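# Crack an egg into a bowl and discard the shells

## Task

Break the egg open and get its contents (a single firm yolk, with no white) into the white bowl, then place both shell halves in the dark green waste bowl. At the end both bowls must stand upright, everything in them must be at rest, nothing may have left the table, and nothing may stay in place only because the robot holds it; the hand must release and back away. The shell splits around its middle when knocked or pressed firmly there (by a fingertip, the table edge or the like), after which the halves can be pulled apart. Before the halves separate, pressing that firmly near an end, or far harder anywhere, crushes the egg and the task fails.

## Robot and tools

ROBOT. One six-joint arm on a base (possibly tilted, possibly on a mounting block that counts as arm) carrying a five-finger right hand. Joints from base outward: shoulder pan, shoulder lift, elbow (0 to 3.142 rad, never fully straight), wrist 1, wrist 2, wrist 3. Load limits are 138 N m on the first three joints and 25.7 N m on the wrist joints; a held object's weight adds to them.

FRAMES. The scene frame has its origin on the table top below the base, +z up, +y to the left when facing along +x. Reported positions are in metres, orientation as quaternion wxyz. The hand point sits 0.05 m in front of the palm, where index pad meets thumb tip in a pinch. Its own axes: +z along the straightened fingers (fingertips 0.06 to 0.07 m past the point), +y out of the palm, +x across the palm toward the little finger. Sideways the hand extends 0.08 m on the little-finger side and 0.02 m (thumb turned in front) to 0.09 m on the thumb side. A wrist bracket on the little-finger side juts 0.03 m past the point along +y and 0.11 m across, and can collide.

ROW FORMAT (used by execute_actions and move). 14 numbers, each in [-1, 1]: dx, dy, dz, rx, ry, rz, little, ring, middle, index, thumb_bend, thumb_turn, force_limit, speed. Optionally 6 more numbers 0 to 1 follow: per-joint stiffness scales in Joint positions order, kept until changed. The first six are an offset, not a pose: measured in the hand point's own axes from where the hand point was measured when the action began (for a call's first action, the last pose a result reported). 1.0 equals 0.6 m of travel or 180 degrees; rx, ry, rz form one rotation vector. Every row in an action is relative to that same start, not to the row before. The six hand numbers are absolute targets: fingers +1 straight, -1 curled into the palm; thumb_bend +1 straight, -1 fully bent; thumb_turn +1 beside the palm, -1 opposite the fingers. A pinch is roughly index -0.22, thumb_bend -0.75, thumb_turn -0.57. force_limit maps -1..+1 to about 0..10 N at the fingertip (0..15 N for the thumb motors) and only stops closing motion. speed maps -1..+1 to nearly zero..full (full stroke 0.6 s); close at -0.9 or slower for a gentle grip. Turn the thumb before reaching the object; a full wrap fits objects 0.035 to 0.08 m wide.

TOOLS.
execute_actions(actions): a list of actions; each action is a table of up to 15 rows, one per 1/30 s step, and a short table repeats its last row to fill 15 steps. Each step the commanded pose is clipped to 100 mm and 16 degrees from the measured pose, so big offsets need several actions. An empty list just returns state and images.
move(target, speed, stop_force, blocking): target is one row as above (offset from the pose in the latest result that showed one); the arm follows a straight path toward it. speed is m/s, 0.002 to 0.5 (default 0.25); turning is capped at twice that in rad/s. Paths last 0.5 to 10 s. stop_force (N, 9 to 40, only after 0.2 s of scene time, not with blocking=false) ends the path when the wrist sensor feels that much extra push against the direction of travel, then backs off two steps; use it slowly when touching things, and omit it when moving away from a surface you press on. Unreliable if the move rotates. blocking=false returns after 0.5 s while the arm continues; then only wait or stop are accepted until an end is reported.
wait(seconds): 0 to 10, lets time pass holding the last command.
stop(): brakes a running move.
zoom_image(camera, region): camera is cam_head_left, cam_head_right or cam_wrist; region [x0, y0, x1, y1] in pixels, at most 504x504.
show_instructions(): shows reference images.
finished_scene(scene): ends scene 1 or 2 for good and reports success.

CAMERAS. Images arrive as cam_head_left, cam_head_right, cam_high, cam_low (896x504) and cam_wrist (504x504 fisheye). Calibrations are given but may be off by a couple of degrees and millimetres.

RESULTS. A state line with hand point position, quaternion and velocities; Joint positions; Hand target (where the controller is now driving); possibly pose unreachable (clearance check altered the command). Hand lines list six values in row order: hand_measured (position on the target scale), hand_stopped_by (moving, target, force, stalled, fault), hand_load_n (fingertip load, positive pushing open; near 0 means grip lost). Wrist force and Wrist torque in hand axes, with offsets up to about 4 N, noise about 2.4 N, saturating near 50 N. A move adds a move: line with its ending (done, contact, held, off_target, moving, fault) and limits (paced = pose clipped, held = some steps blocked; afterwards it can jump fast).

AVOID. The arm is stiff: commanding even slightly into a hard surface can trigger a fault; a joint torque over its limit or 150 N external force halts the arm 10 s and drops the rest of the call. Hold loads briefly, since motors heat (warning from 70 °C, braking at 85 °C). Crack the egg only at its middle with moderate force, never squeeze its ends. Do not drop, slam or fling anything, tip the bowls, or push objects off the table. Loose objects may occasionally get nudged. Finish by opening the hand and withdrawing.

Each tool is called after "Request:" in YAML: its name, and indented under it one key for each argument.

Reference images:

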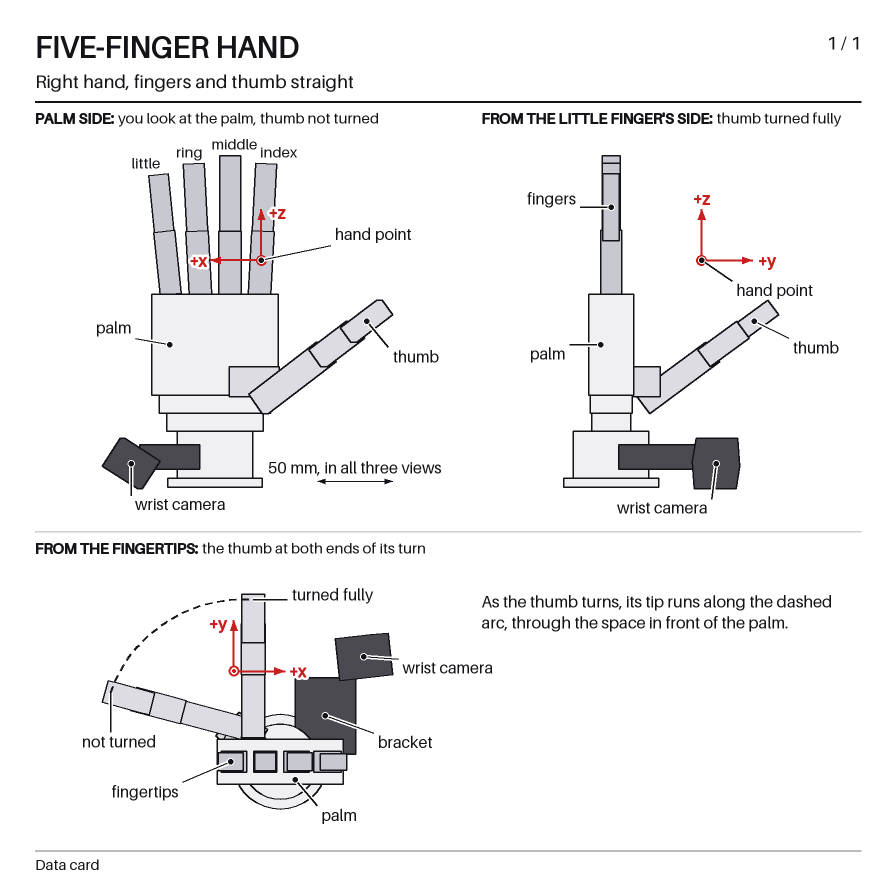

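## Session

Request:
execute_actions:
  actions: []

Scene clock: 0.00 s.
end_effector_position=(+0.3998, -0.2159, +0.3294) hand_measured=(+1.000, +1.000, +1.000, +1.000, +1.000, +1.000) hand_load_n=(+0.0, +0.0, +0.0, +0.0, +0.0, +0.0) hand_stopped_by=(target, target, target, target, target, target) hand_force_limit=0.00 hand_speed=-0.80 end_effector_quat_wxyz=(-0.464, -0.500, +0.628, -0.376) end_effector_velocity=(-0.000, +0.000, +0.000) end_effector_angular_velocity=(+0.000, +0.001, +0.000)
Joint positions: [-0.237 -0.991  1.646  0.533  2.678 -3.372]
Joint velocities: [ 0.    -0.     0.001  0.    -0.    -0.   ]
Wrist force (N, on the end effector, along its own x y z axes, offset not removed): no reading
Wrist torque (N m, same axes, about the end effector's origin, offset not removed): no reading
Hand target: +0.400, -0.216, +0.329; -0.464, -0.500, +0.628, -0.376
Joint stiffness scale: [1. 1. 1. 1. 1. 1.]

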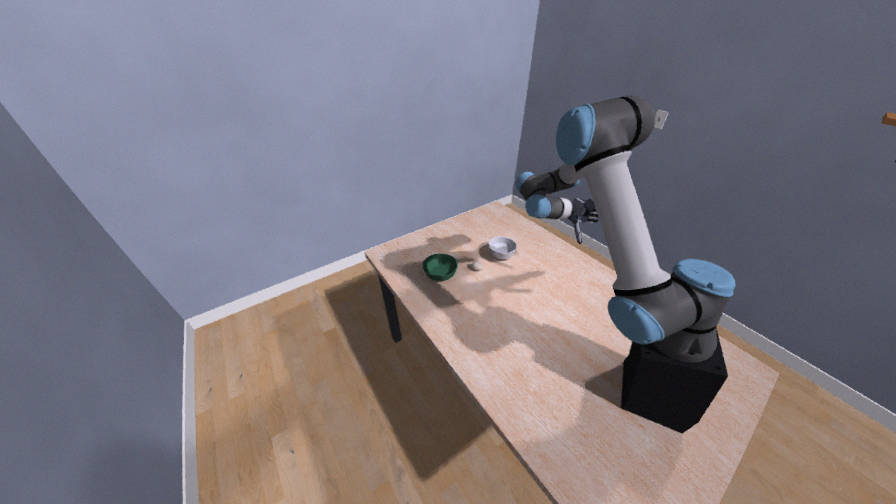

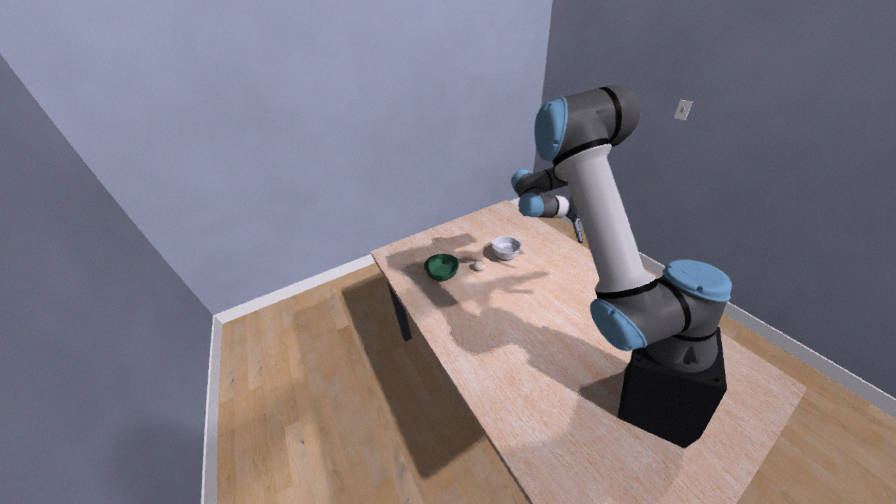

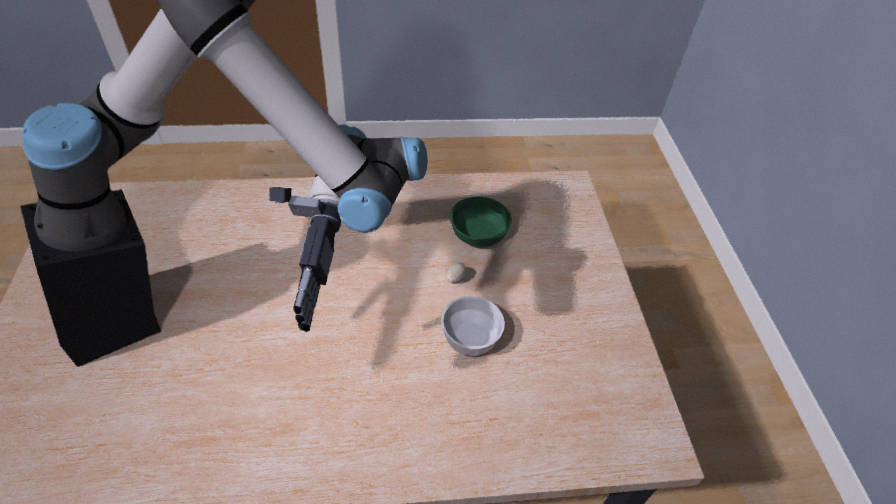

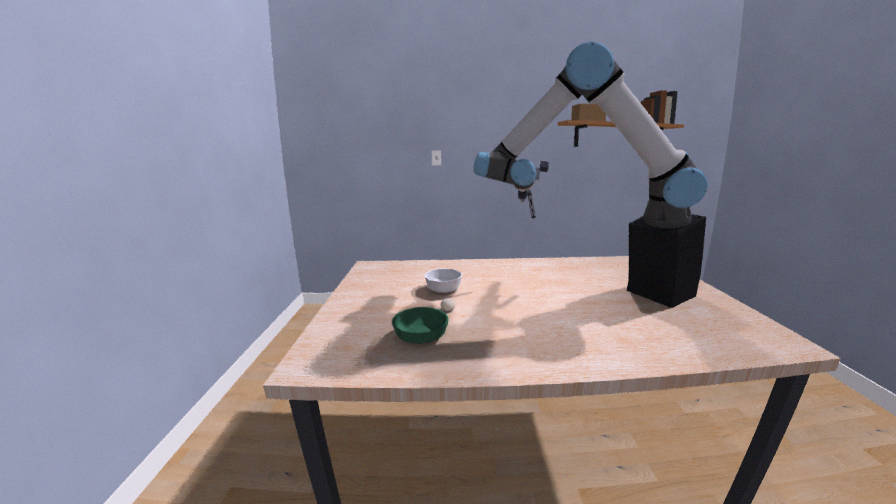

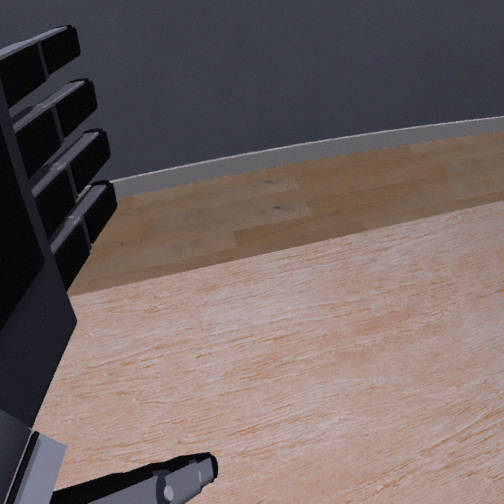

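Request:
zoom_image:
  camera: "cam_high"
  region: [400, 180, 560, 370]

Request:
zoom_image:
  camera: "cam_low"
  region: [380, 260, 500, 350]

Region (400, 180, 560, 370) of cam_high's 896x504 image, scaled by 2.653, with more detail than that image has; it fills the left 424 columns of this view, and the rest is white.

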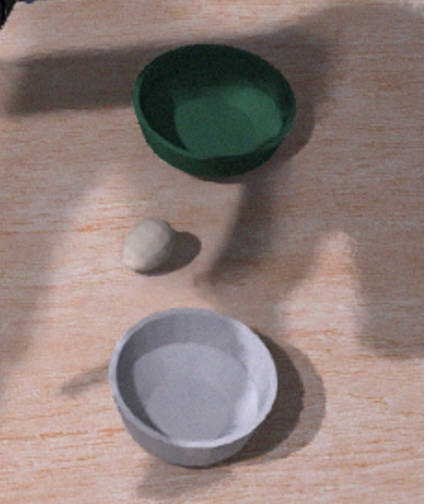

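Region (380, 260, 500, 350) of cam_low's 896x504 image, scaled by 4.200, with more detail than that image has; it fills the top 378 rows of this view, and the rest is white.

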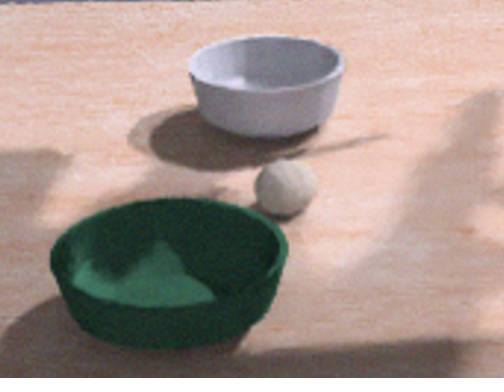

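Request:
move:
  target: [-0.365,-0.427,-0.447,0.280,-0.338,0.257,1,1,1,1,1,-0.57,0,0.5]
  speed: 0.35

Scene clock: 4.40 s.
end_effector_position=(+0.7216, +0.0385, +0.2012) hand_measured=(+1.000, +1.000, +1.000, +1.000, +1.000, -0.570) hand_load_n=(+0.0, +0.0, +0.0, +0.0, +0.0, +0.0) hand_stopped_by=(target, target, target, target, target, target) hand_force_limit=0.00 hand_speed=0.50 end_effector_quat_wxyz=(+0.309, -0.481, +0.692, -0.441) end_effector_velocity=(+0.003, +0.001, -0.000) end_effector_angular_velocity=(+0.004, -0.011, +0.003)
Joint positions: [-0.038 -1.053  1.752 -0.413  1.72  -2.928]
Joint velocities: [ 0.     0.004  0.    -0.014 -0.004  0.005]
Wrist force (N, on the end effector, along its own x y z axes, offset not removed): [-0.4 -2.2 -0.8]
Wrist torque (N m, same axes, about the end effector's origin, offset not removed): [-0.29 -0.07 -0.12]
Hand target: +0.721, +0.040, +0.199; +0.309, -0.482, +0.692, -0.439
Off the commanded pose: 0.003 m, 0 deg.
Joint stiffness scale: [1. 1. 1. 1. 1. 1.]
move: done
camera_calibration (this result's frames):
cam_wrist: T_world_to_cam=[[-0.389798, 0.188334, -0.901437, 0.447025], [-0.140363, 0.955277, 0.260278, 0.0172464], [0.91014, 0.227985, -0.34593, -0.46426], [0, 0, 0, 1]] pos_world=[0.599212, 0.00517917, 0.237875]

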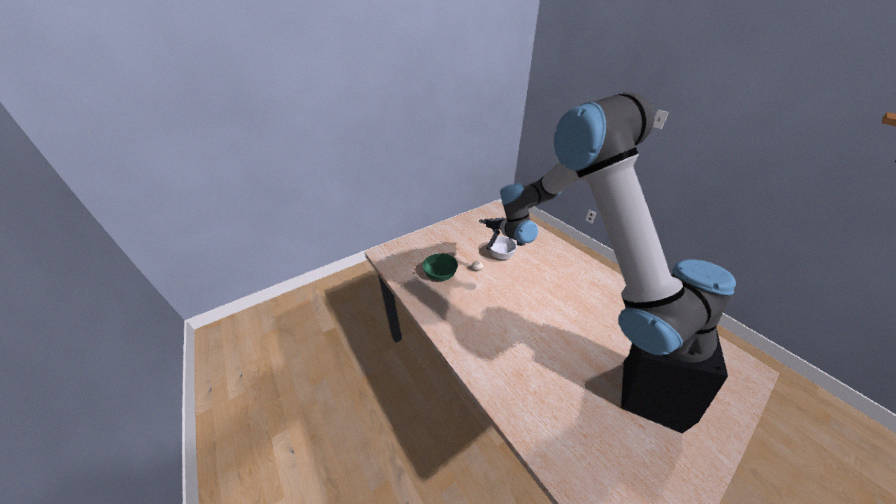

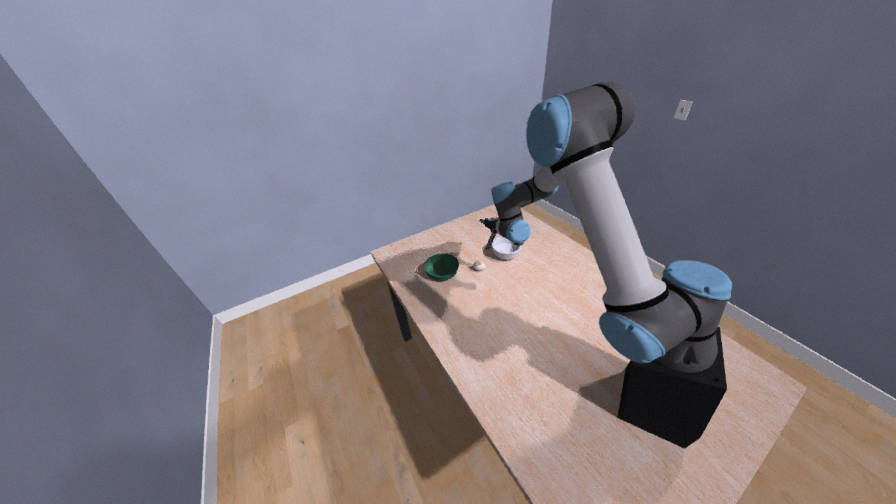

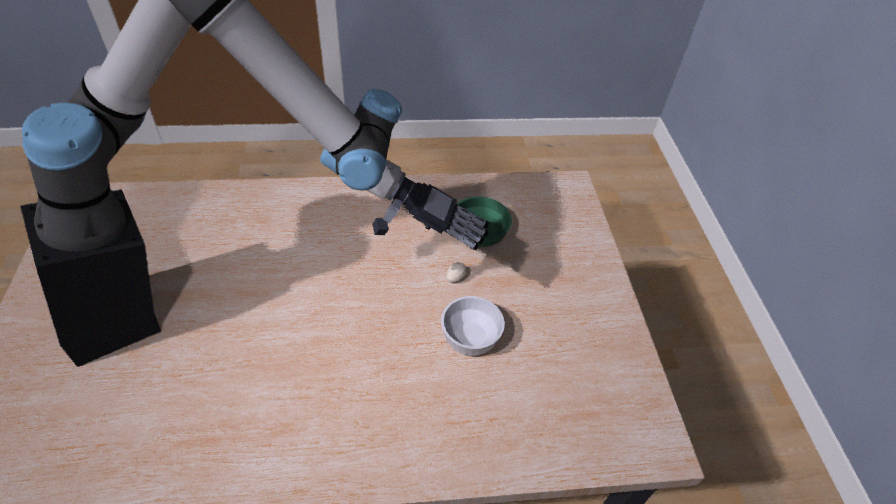

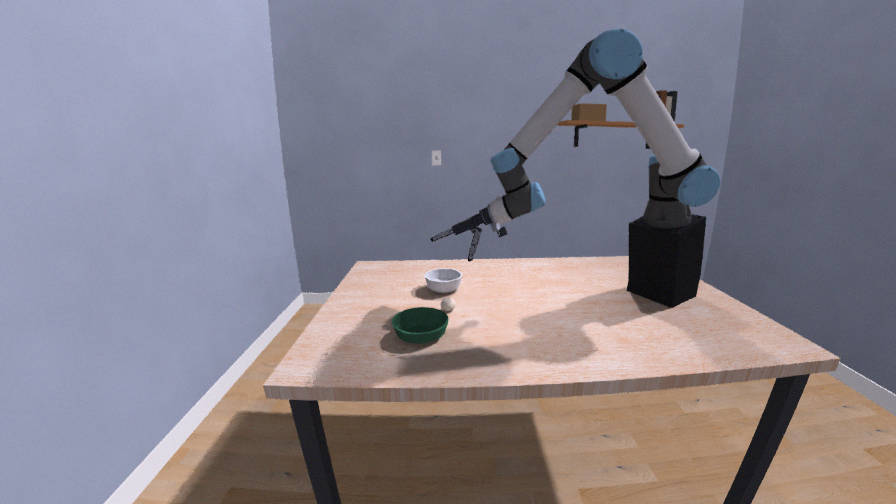

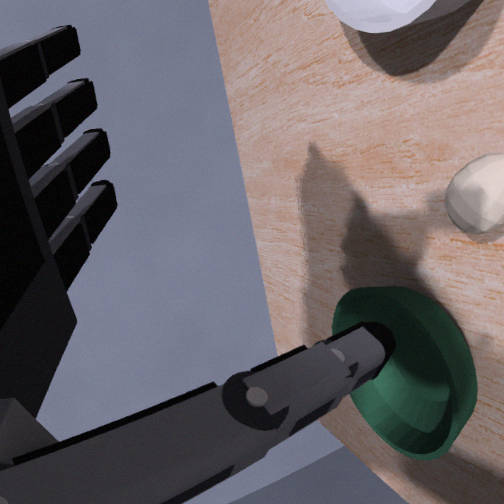

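Request:
move:
  target: [-0.03,0.121,0.099,-0.083,0,0,1,1,1,0.3,-0.2,-0.57,0,0.5]
  speed: 0.2

Request:
zoom_image:
  camera: "cam_low"
  region: [390, 220, 520, 330]

Request:
zoom_image:
  camera: "cam_high"
  region: [380, 170, 540, 330]

Scene clock: 6.10 s.
end_effector_position=(+0.7491, +0.0457, +0.1113) hand_measured=(+1.000, +1.000, +1.000, +0.300, -0.200, -0.570) hand_load_n=(+0.0, +0.0, +0.0, +0.0, +0.0, +0.0) hand_stopped_by=(target, target, target, target, target, target) hand_force_limit=0.00 hand_speed=0.50 end_effector_quat_wxyz=(+0.243, -0.517, +0.743, -0.349) end_effector_velocity=(-0.001, +0.001, -0.003) end_effector_angular_velocity=(+0.006, +0.024, -0.003)
Joint positions: [-0.027 -0.803  1.424 -0.083  1.673 -2.892]
Joint velocities: [ 0.001  0.011 -0.023  0.037 -0.002  0.003]
Wrist force (N, on the end effector, along its own x y z axes, offset not removed): [1.0 -0.2 -2.4]
Wrist torque (N m, same axes, about the end effector's origin, offset not removed): [0.06 -0.11 -0.04]
Hand target: +0.750, +0.048, +0.110; +0.243, -0.518, +0.743, -0.347
Off the commanded pose: 0.002 m, 0 deg.
Joint stiffness scale: [1. 1. 1. 1. 1. 1.]
move: done
camera_calibration (this result's frames):
cam_wrist: T_world_to_cam=[[-0.591395, 0.26274, -0.762378, 0.507457], [-0.0625153, 0.927646, 0.368192, -0.0314529], [0.803955, 0.265407, -0.53218, -0.423472], [0, 0, 0, 1]] pos_world=[0.638594, 0.0082402, 0.173091]

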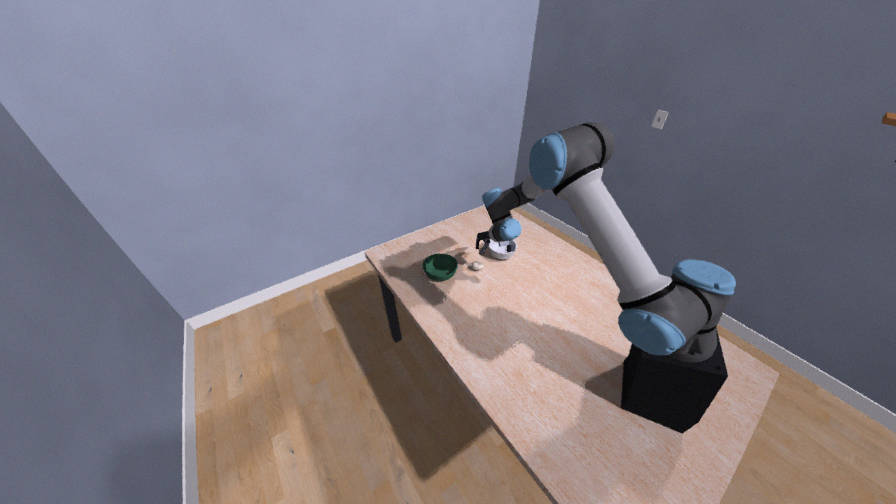

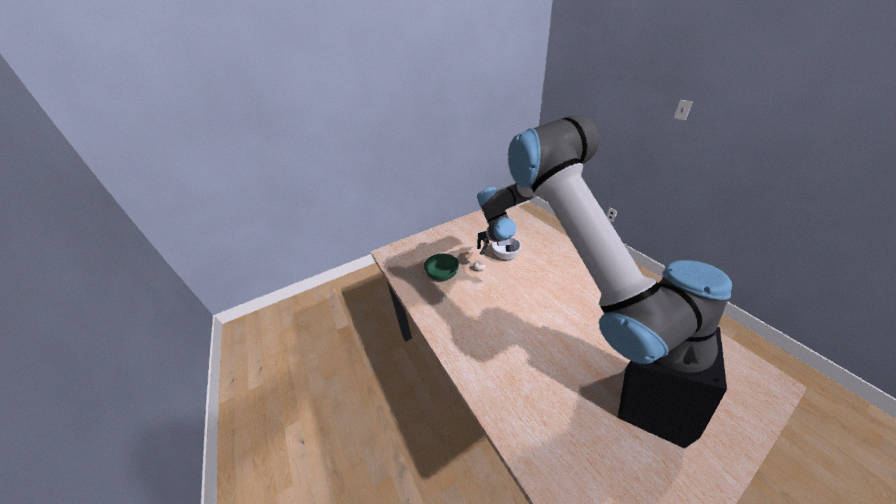

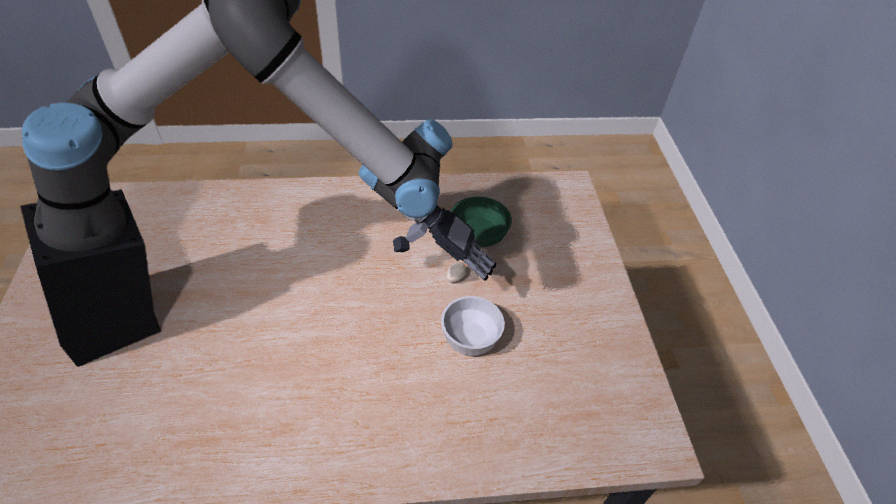

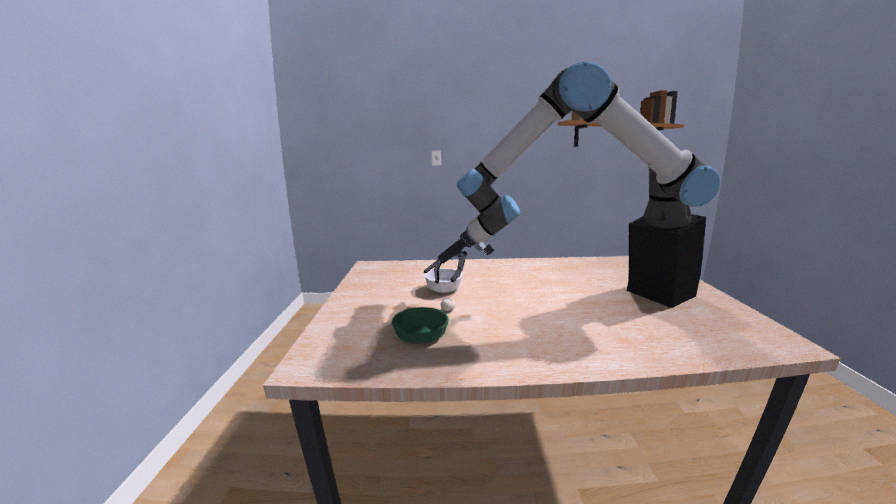

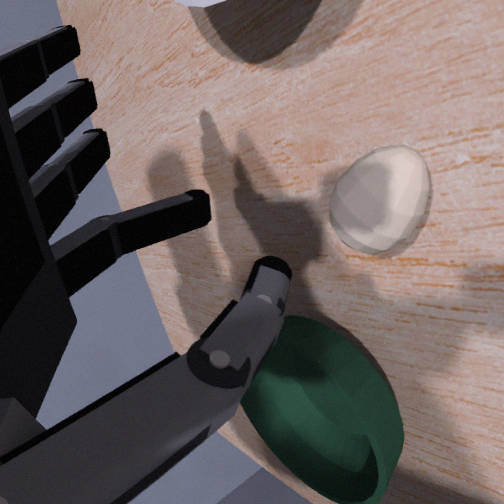

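Region (390, 220, 520, 330) of cam_low's 896x504 image, scaled by 3.877, with more detail than that image has; it fills the top 426 rows of this view, and the rest is white.

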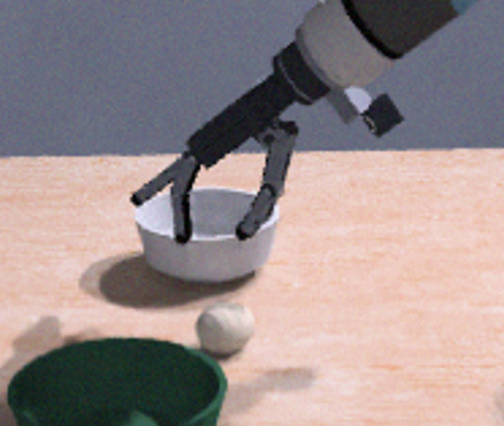

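Region (380, 170, 540, 330) of cam_high's 896x504 image, scaled by 3.150, with more detail than that image has.

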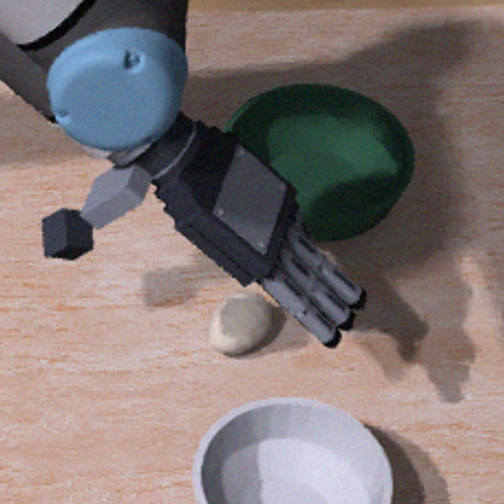

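Request:
move:
  target: [-0.0097,0.075,0.04,0,0.055,0.046,1,1,1,0.5,0.05,-0.57,0,0.5]
  speed: 0.1

Request:
zoom_image:
  camera: "cam_low"
  region: [400, 250, 500, 330]

Request:
zoom_image:
  camera: "cam_head_left"
  region: [440, 220, 520, 290]

Scene clock: 8.10 s.
end_effector_position=(+0.7408, +0.0537, +0.0619) hand_measured=(+1.000, +1.000, +1.000, +0.500, +0.050, -0.570) hand_load_n=(+0.0, +0.0, +0.0, +0.0, +0.0, +0.0) hand_stopped_by=(target, target, target, target, target, target) hand_force_limit=0.00 hand_speed=0.50 end_effector_quat_wxyz=(+0.203, -0.430, +0.796, -0.374) end_effector_velocity=(+0.000, -0.002, +0.000) end_effector_angular_velocity=(-0.003, +0.000, -0.019)
Joint positions: [ 0.055 -0.69   1.352 -0.052  1.903 -2.689]
Joint velocities: [ 0.002  0.003 -0.007  0.01   0.016  0.013]
Wrist force (N, on the end effector, along its own x y z axes, offset not removed): [-0.8 -2.0 -1.6]
Wrist torque (N m, same axes, about the end effector's origin, offset not removed): [-0.37 -0.02 -0.15]
Hand target: +0.742, +0.055, +0.061; +0.203, -0.430, +0.796, -0.374
Off the commanded pose: 0.001 m, 0 deg.
Joint stiffness scale: [1. 1. 1. 1. 1. 1.]
move: done
camera_calibration (this result's frames):
cam_wrist: T_world_to_cam=[[-0.51831, 0.388431, -0.76189, 0.401864], [0.145064, 0.917921, 0.369294, -0.174473], [0.8428, 0.0808863, -0.532115, -0.464071], [0, 0, 0, 1]] pos_world=[0.624719, 0.041593, 0.123669]

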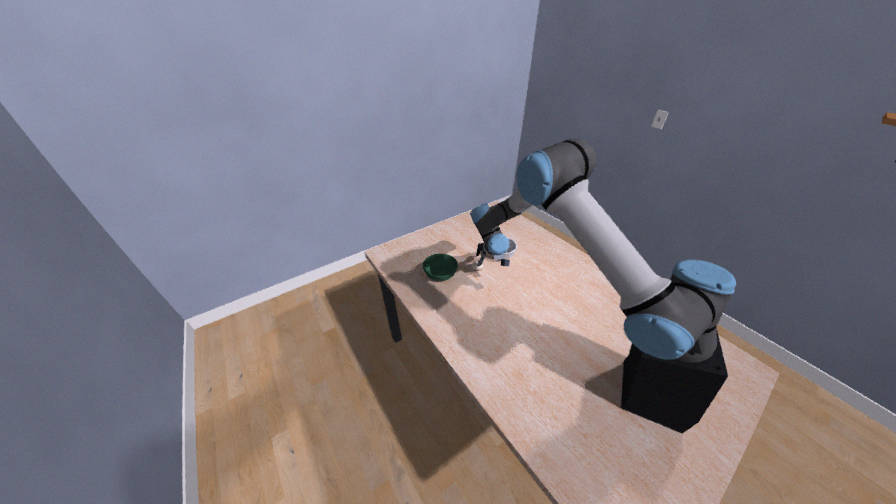

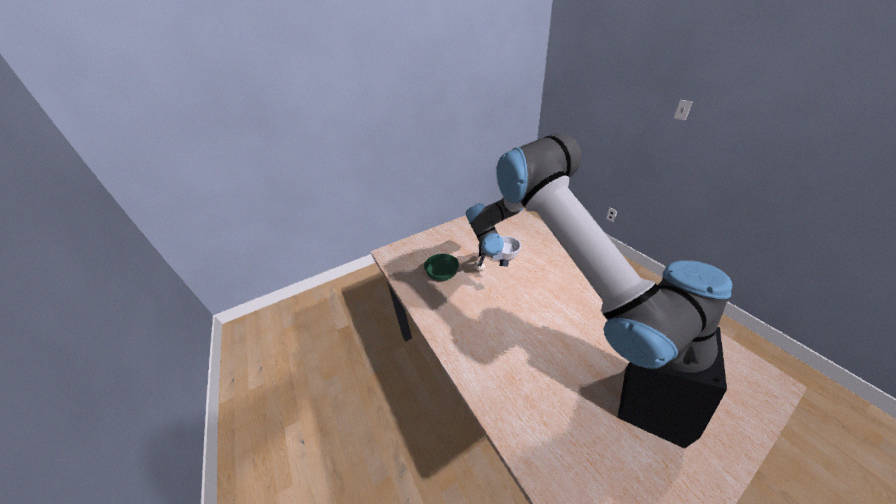

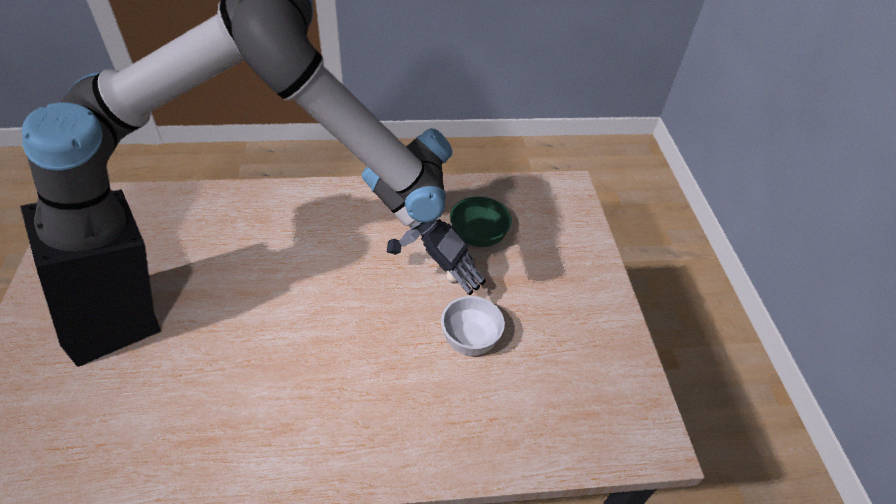

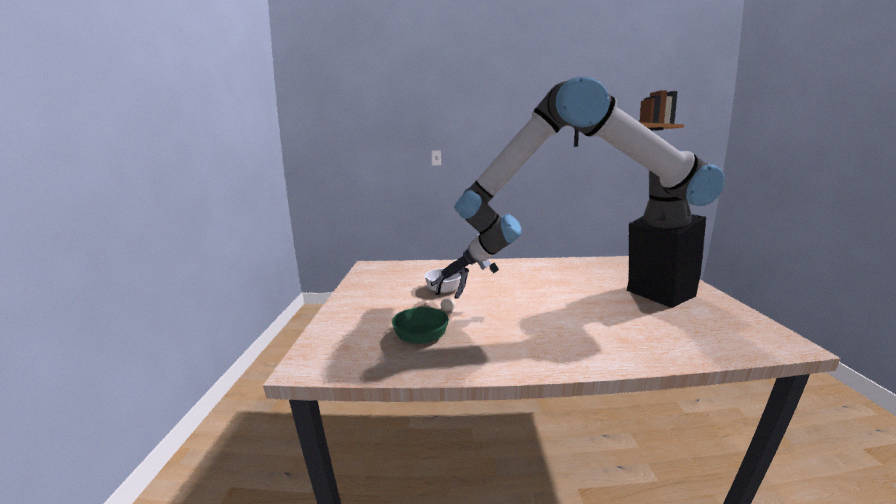

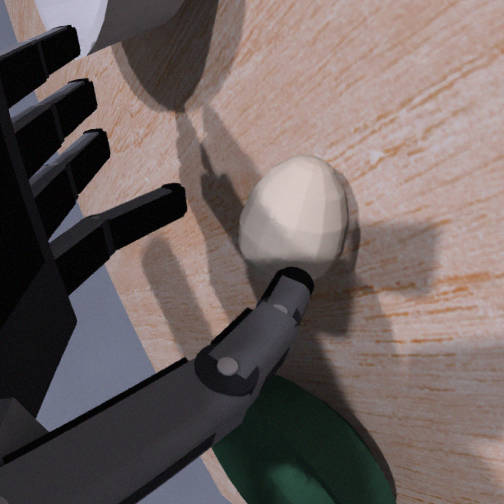

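Region (400, 250, 500, 330) of cam_low's 896x504 image, scaled by 5.040, with more detail than that image has; it fills the top 403 rows of this view, and the rest is white.

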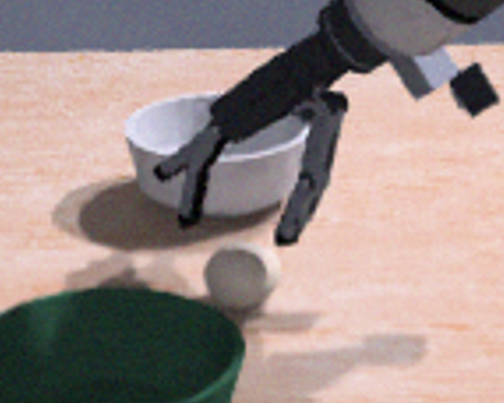

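Region (440, 220, 520, 290) of cam_head_left's 896x504 image, scaled by 6.300, with more detail than that image has; it fills the top 441 rows of this view, and the rest is white.

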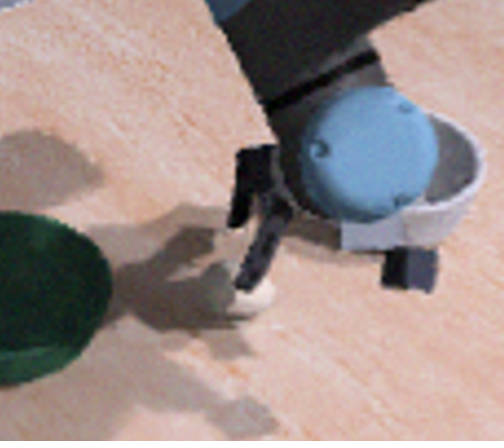

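Request:
move:
  target: [0,0.041,0.034,0,0,0,1,1,1,0.5,0.05,-0.63,0,0.5]
  speed: 0.05

Request:
zoom_image:
  camera: "cam_low"
  region: [400, 250, 500, 330]

Scene clock: 9.50 s.
end_effector_position=(+0.7407, +0.0533, +0.0317) hand_measured=(+1.000, +1.000, +1.000, +0.500, +0.050, -0.630) hand_load_n=(+0.0, +0.0, +0.0, +0.0, +0.0, +0.0) hand_stopped_by=(target, target, target, target, target, target) hand_force_limit=0.00 hand_speed=0.50 end_effector_quat_wxyz=(+0.203, -0.430, +0.796, -0.374) end_effector_velocity=(+0.003, -0.001, +0.001) end_effector_angular_velocity=(-0.002, -0.007, -0.001)
Joint positions: [ 0.06  -0.634  1.33  -0.086  1.907 -2.686]
Joint velocities: [-0.     0.001 -0.005 -0.002  0.002  0.   ]
Wrist force (N, on the end effector, along its own x y z axes, offset not removed): [-1.7 -5.2 -5.1]
Wrist torque (N m, same axes, about the end effector's origin, offset not removed): [-0.38 0.28 -0.42]
Hand target: +0.741, +0.054, +0.030; +0.203, -0.430, +0.796, -0.374
Off the commanded pose: 0.002 m, 0 deg.
Joint stiffness scale: [1. 1. 1. 1. 1. 1.]
move: done
camera_calibration (this result's frames):
cam_wrist: T_world_to_cam=[[-0.518128, 0.388436, -0.762011, 0.378791], [0.144756, 0.917897, 0.369473, -0.16275], [0.842964, 0.0811283, -0.531817, -0.480124], [0, 0, 0, 1]] pos_world=[0.624549, 0.0412032, 0.0934362]

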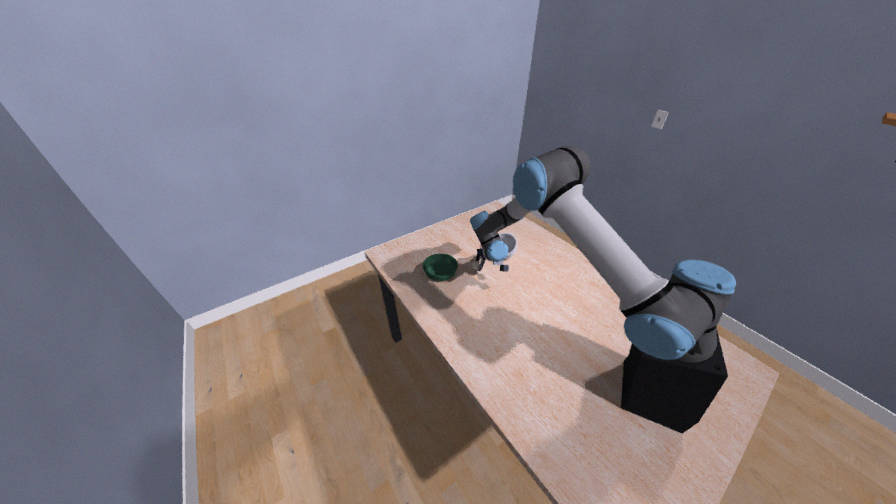

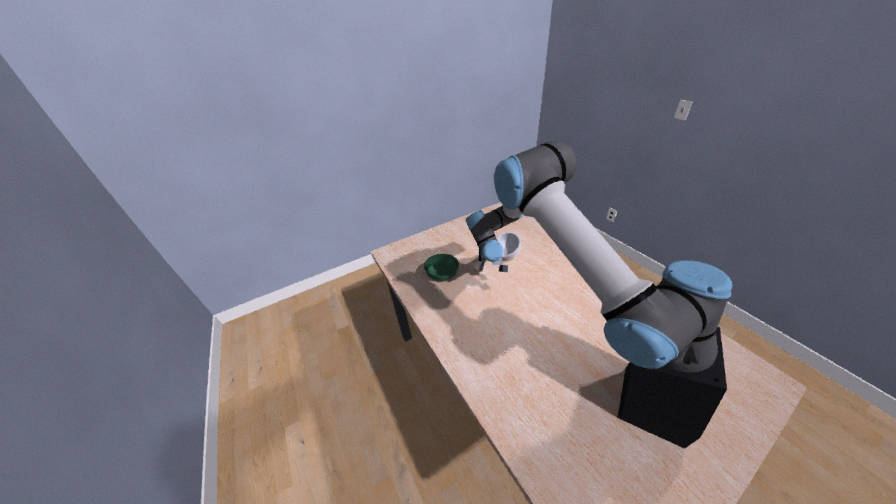

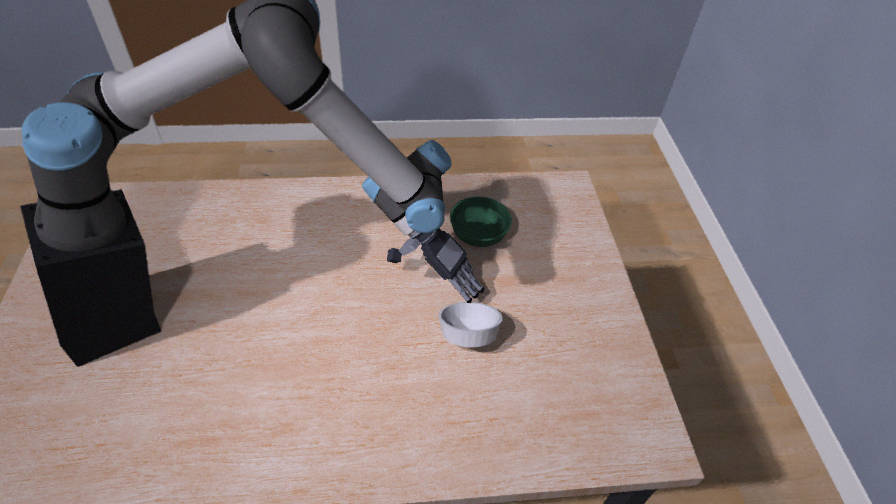

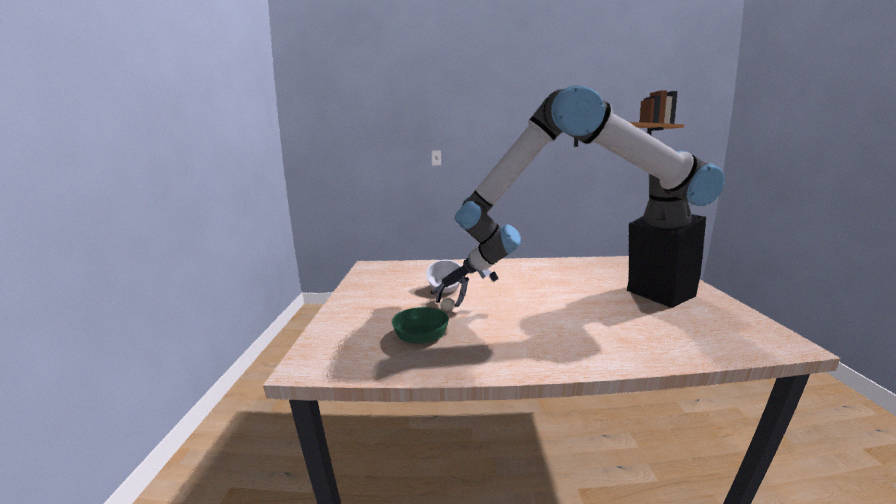

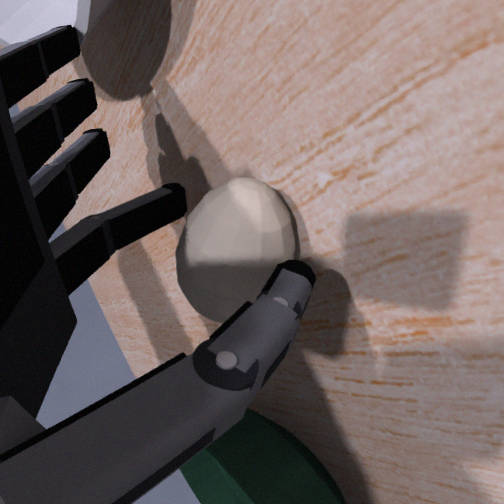

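Region (400, 250, 500, 330) of cam_low's 896x504 image, scaled by 5.040, with more detail than that image has; it fills the top 403 rows of this view, and the rest is white.

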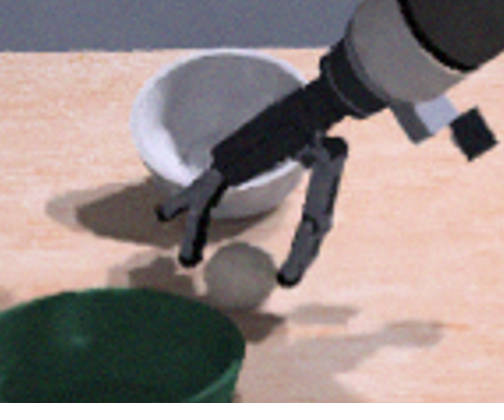

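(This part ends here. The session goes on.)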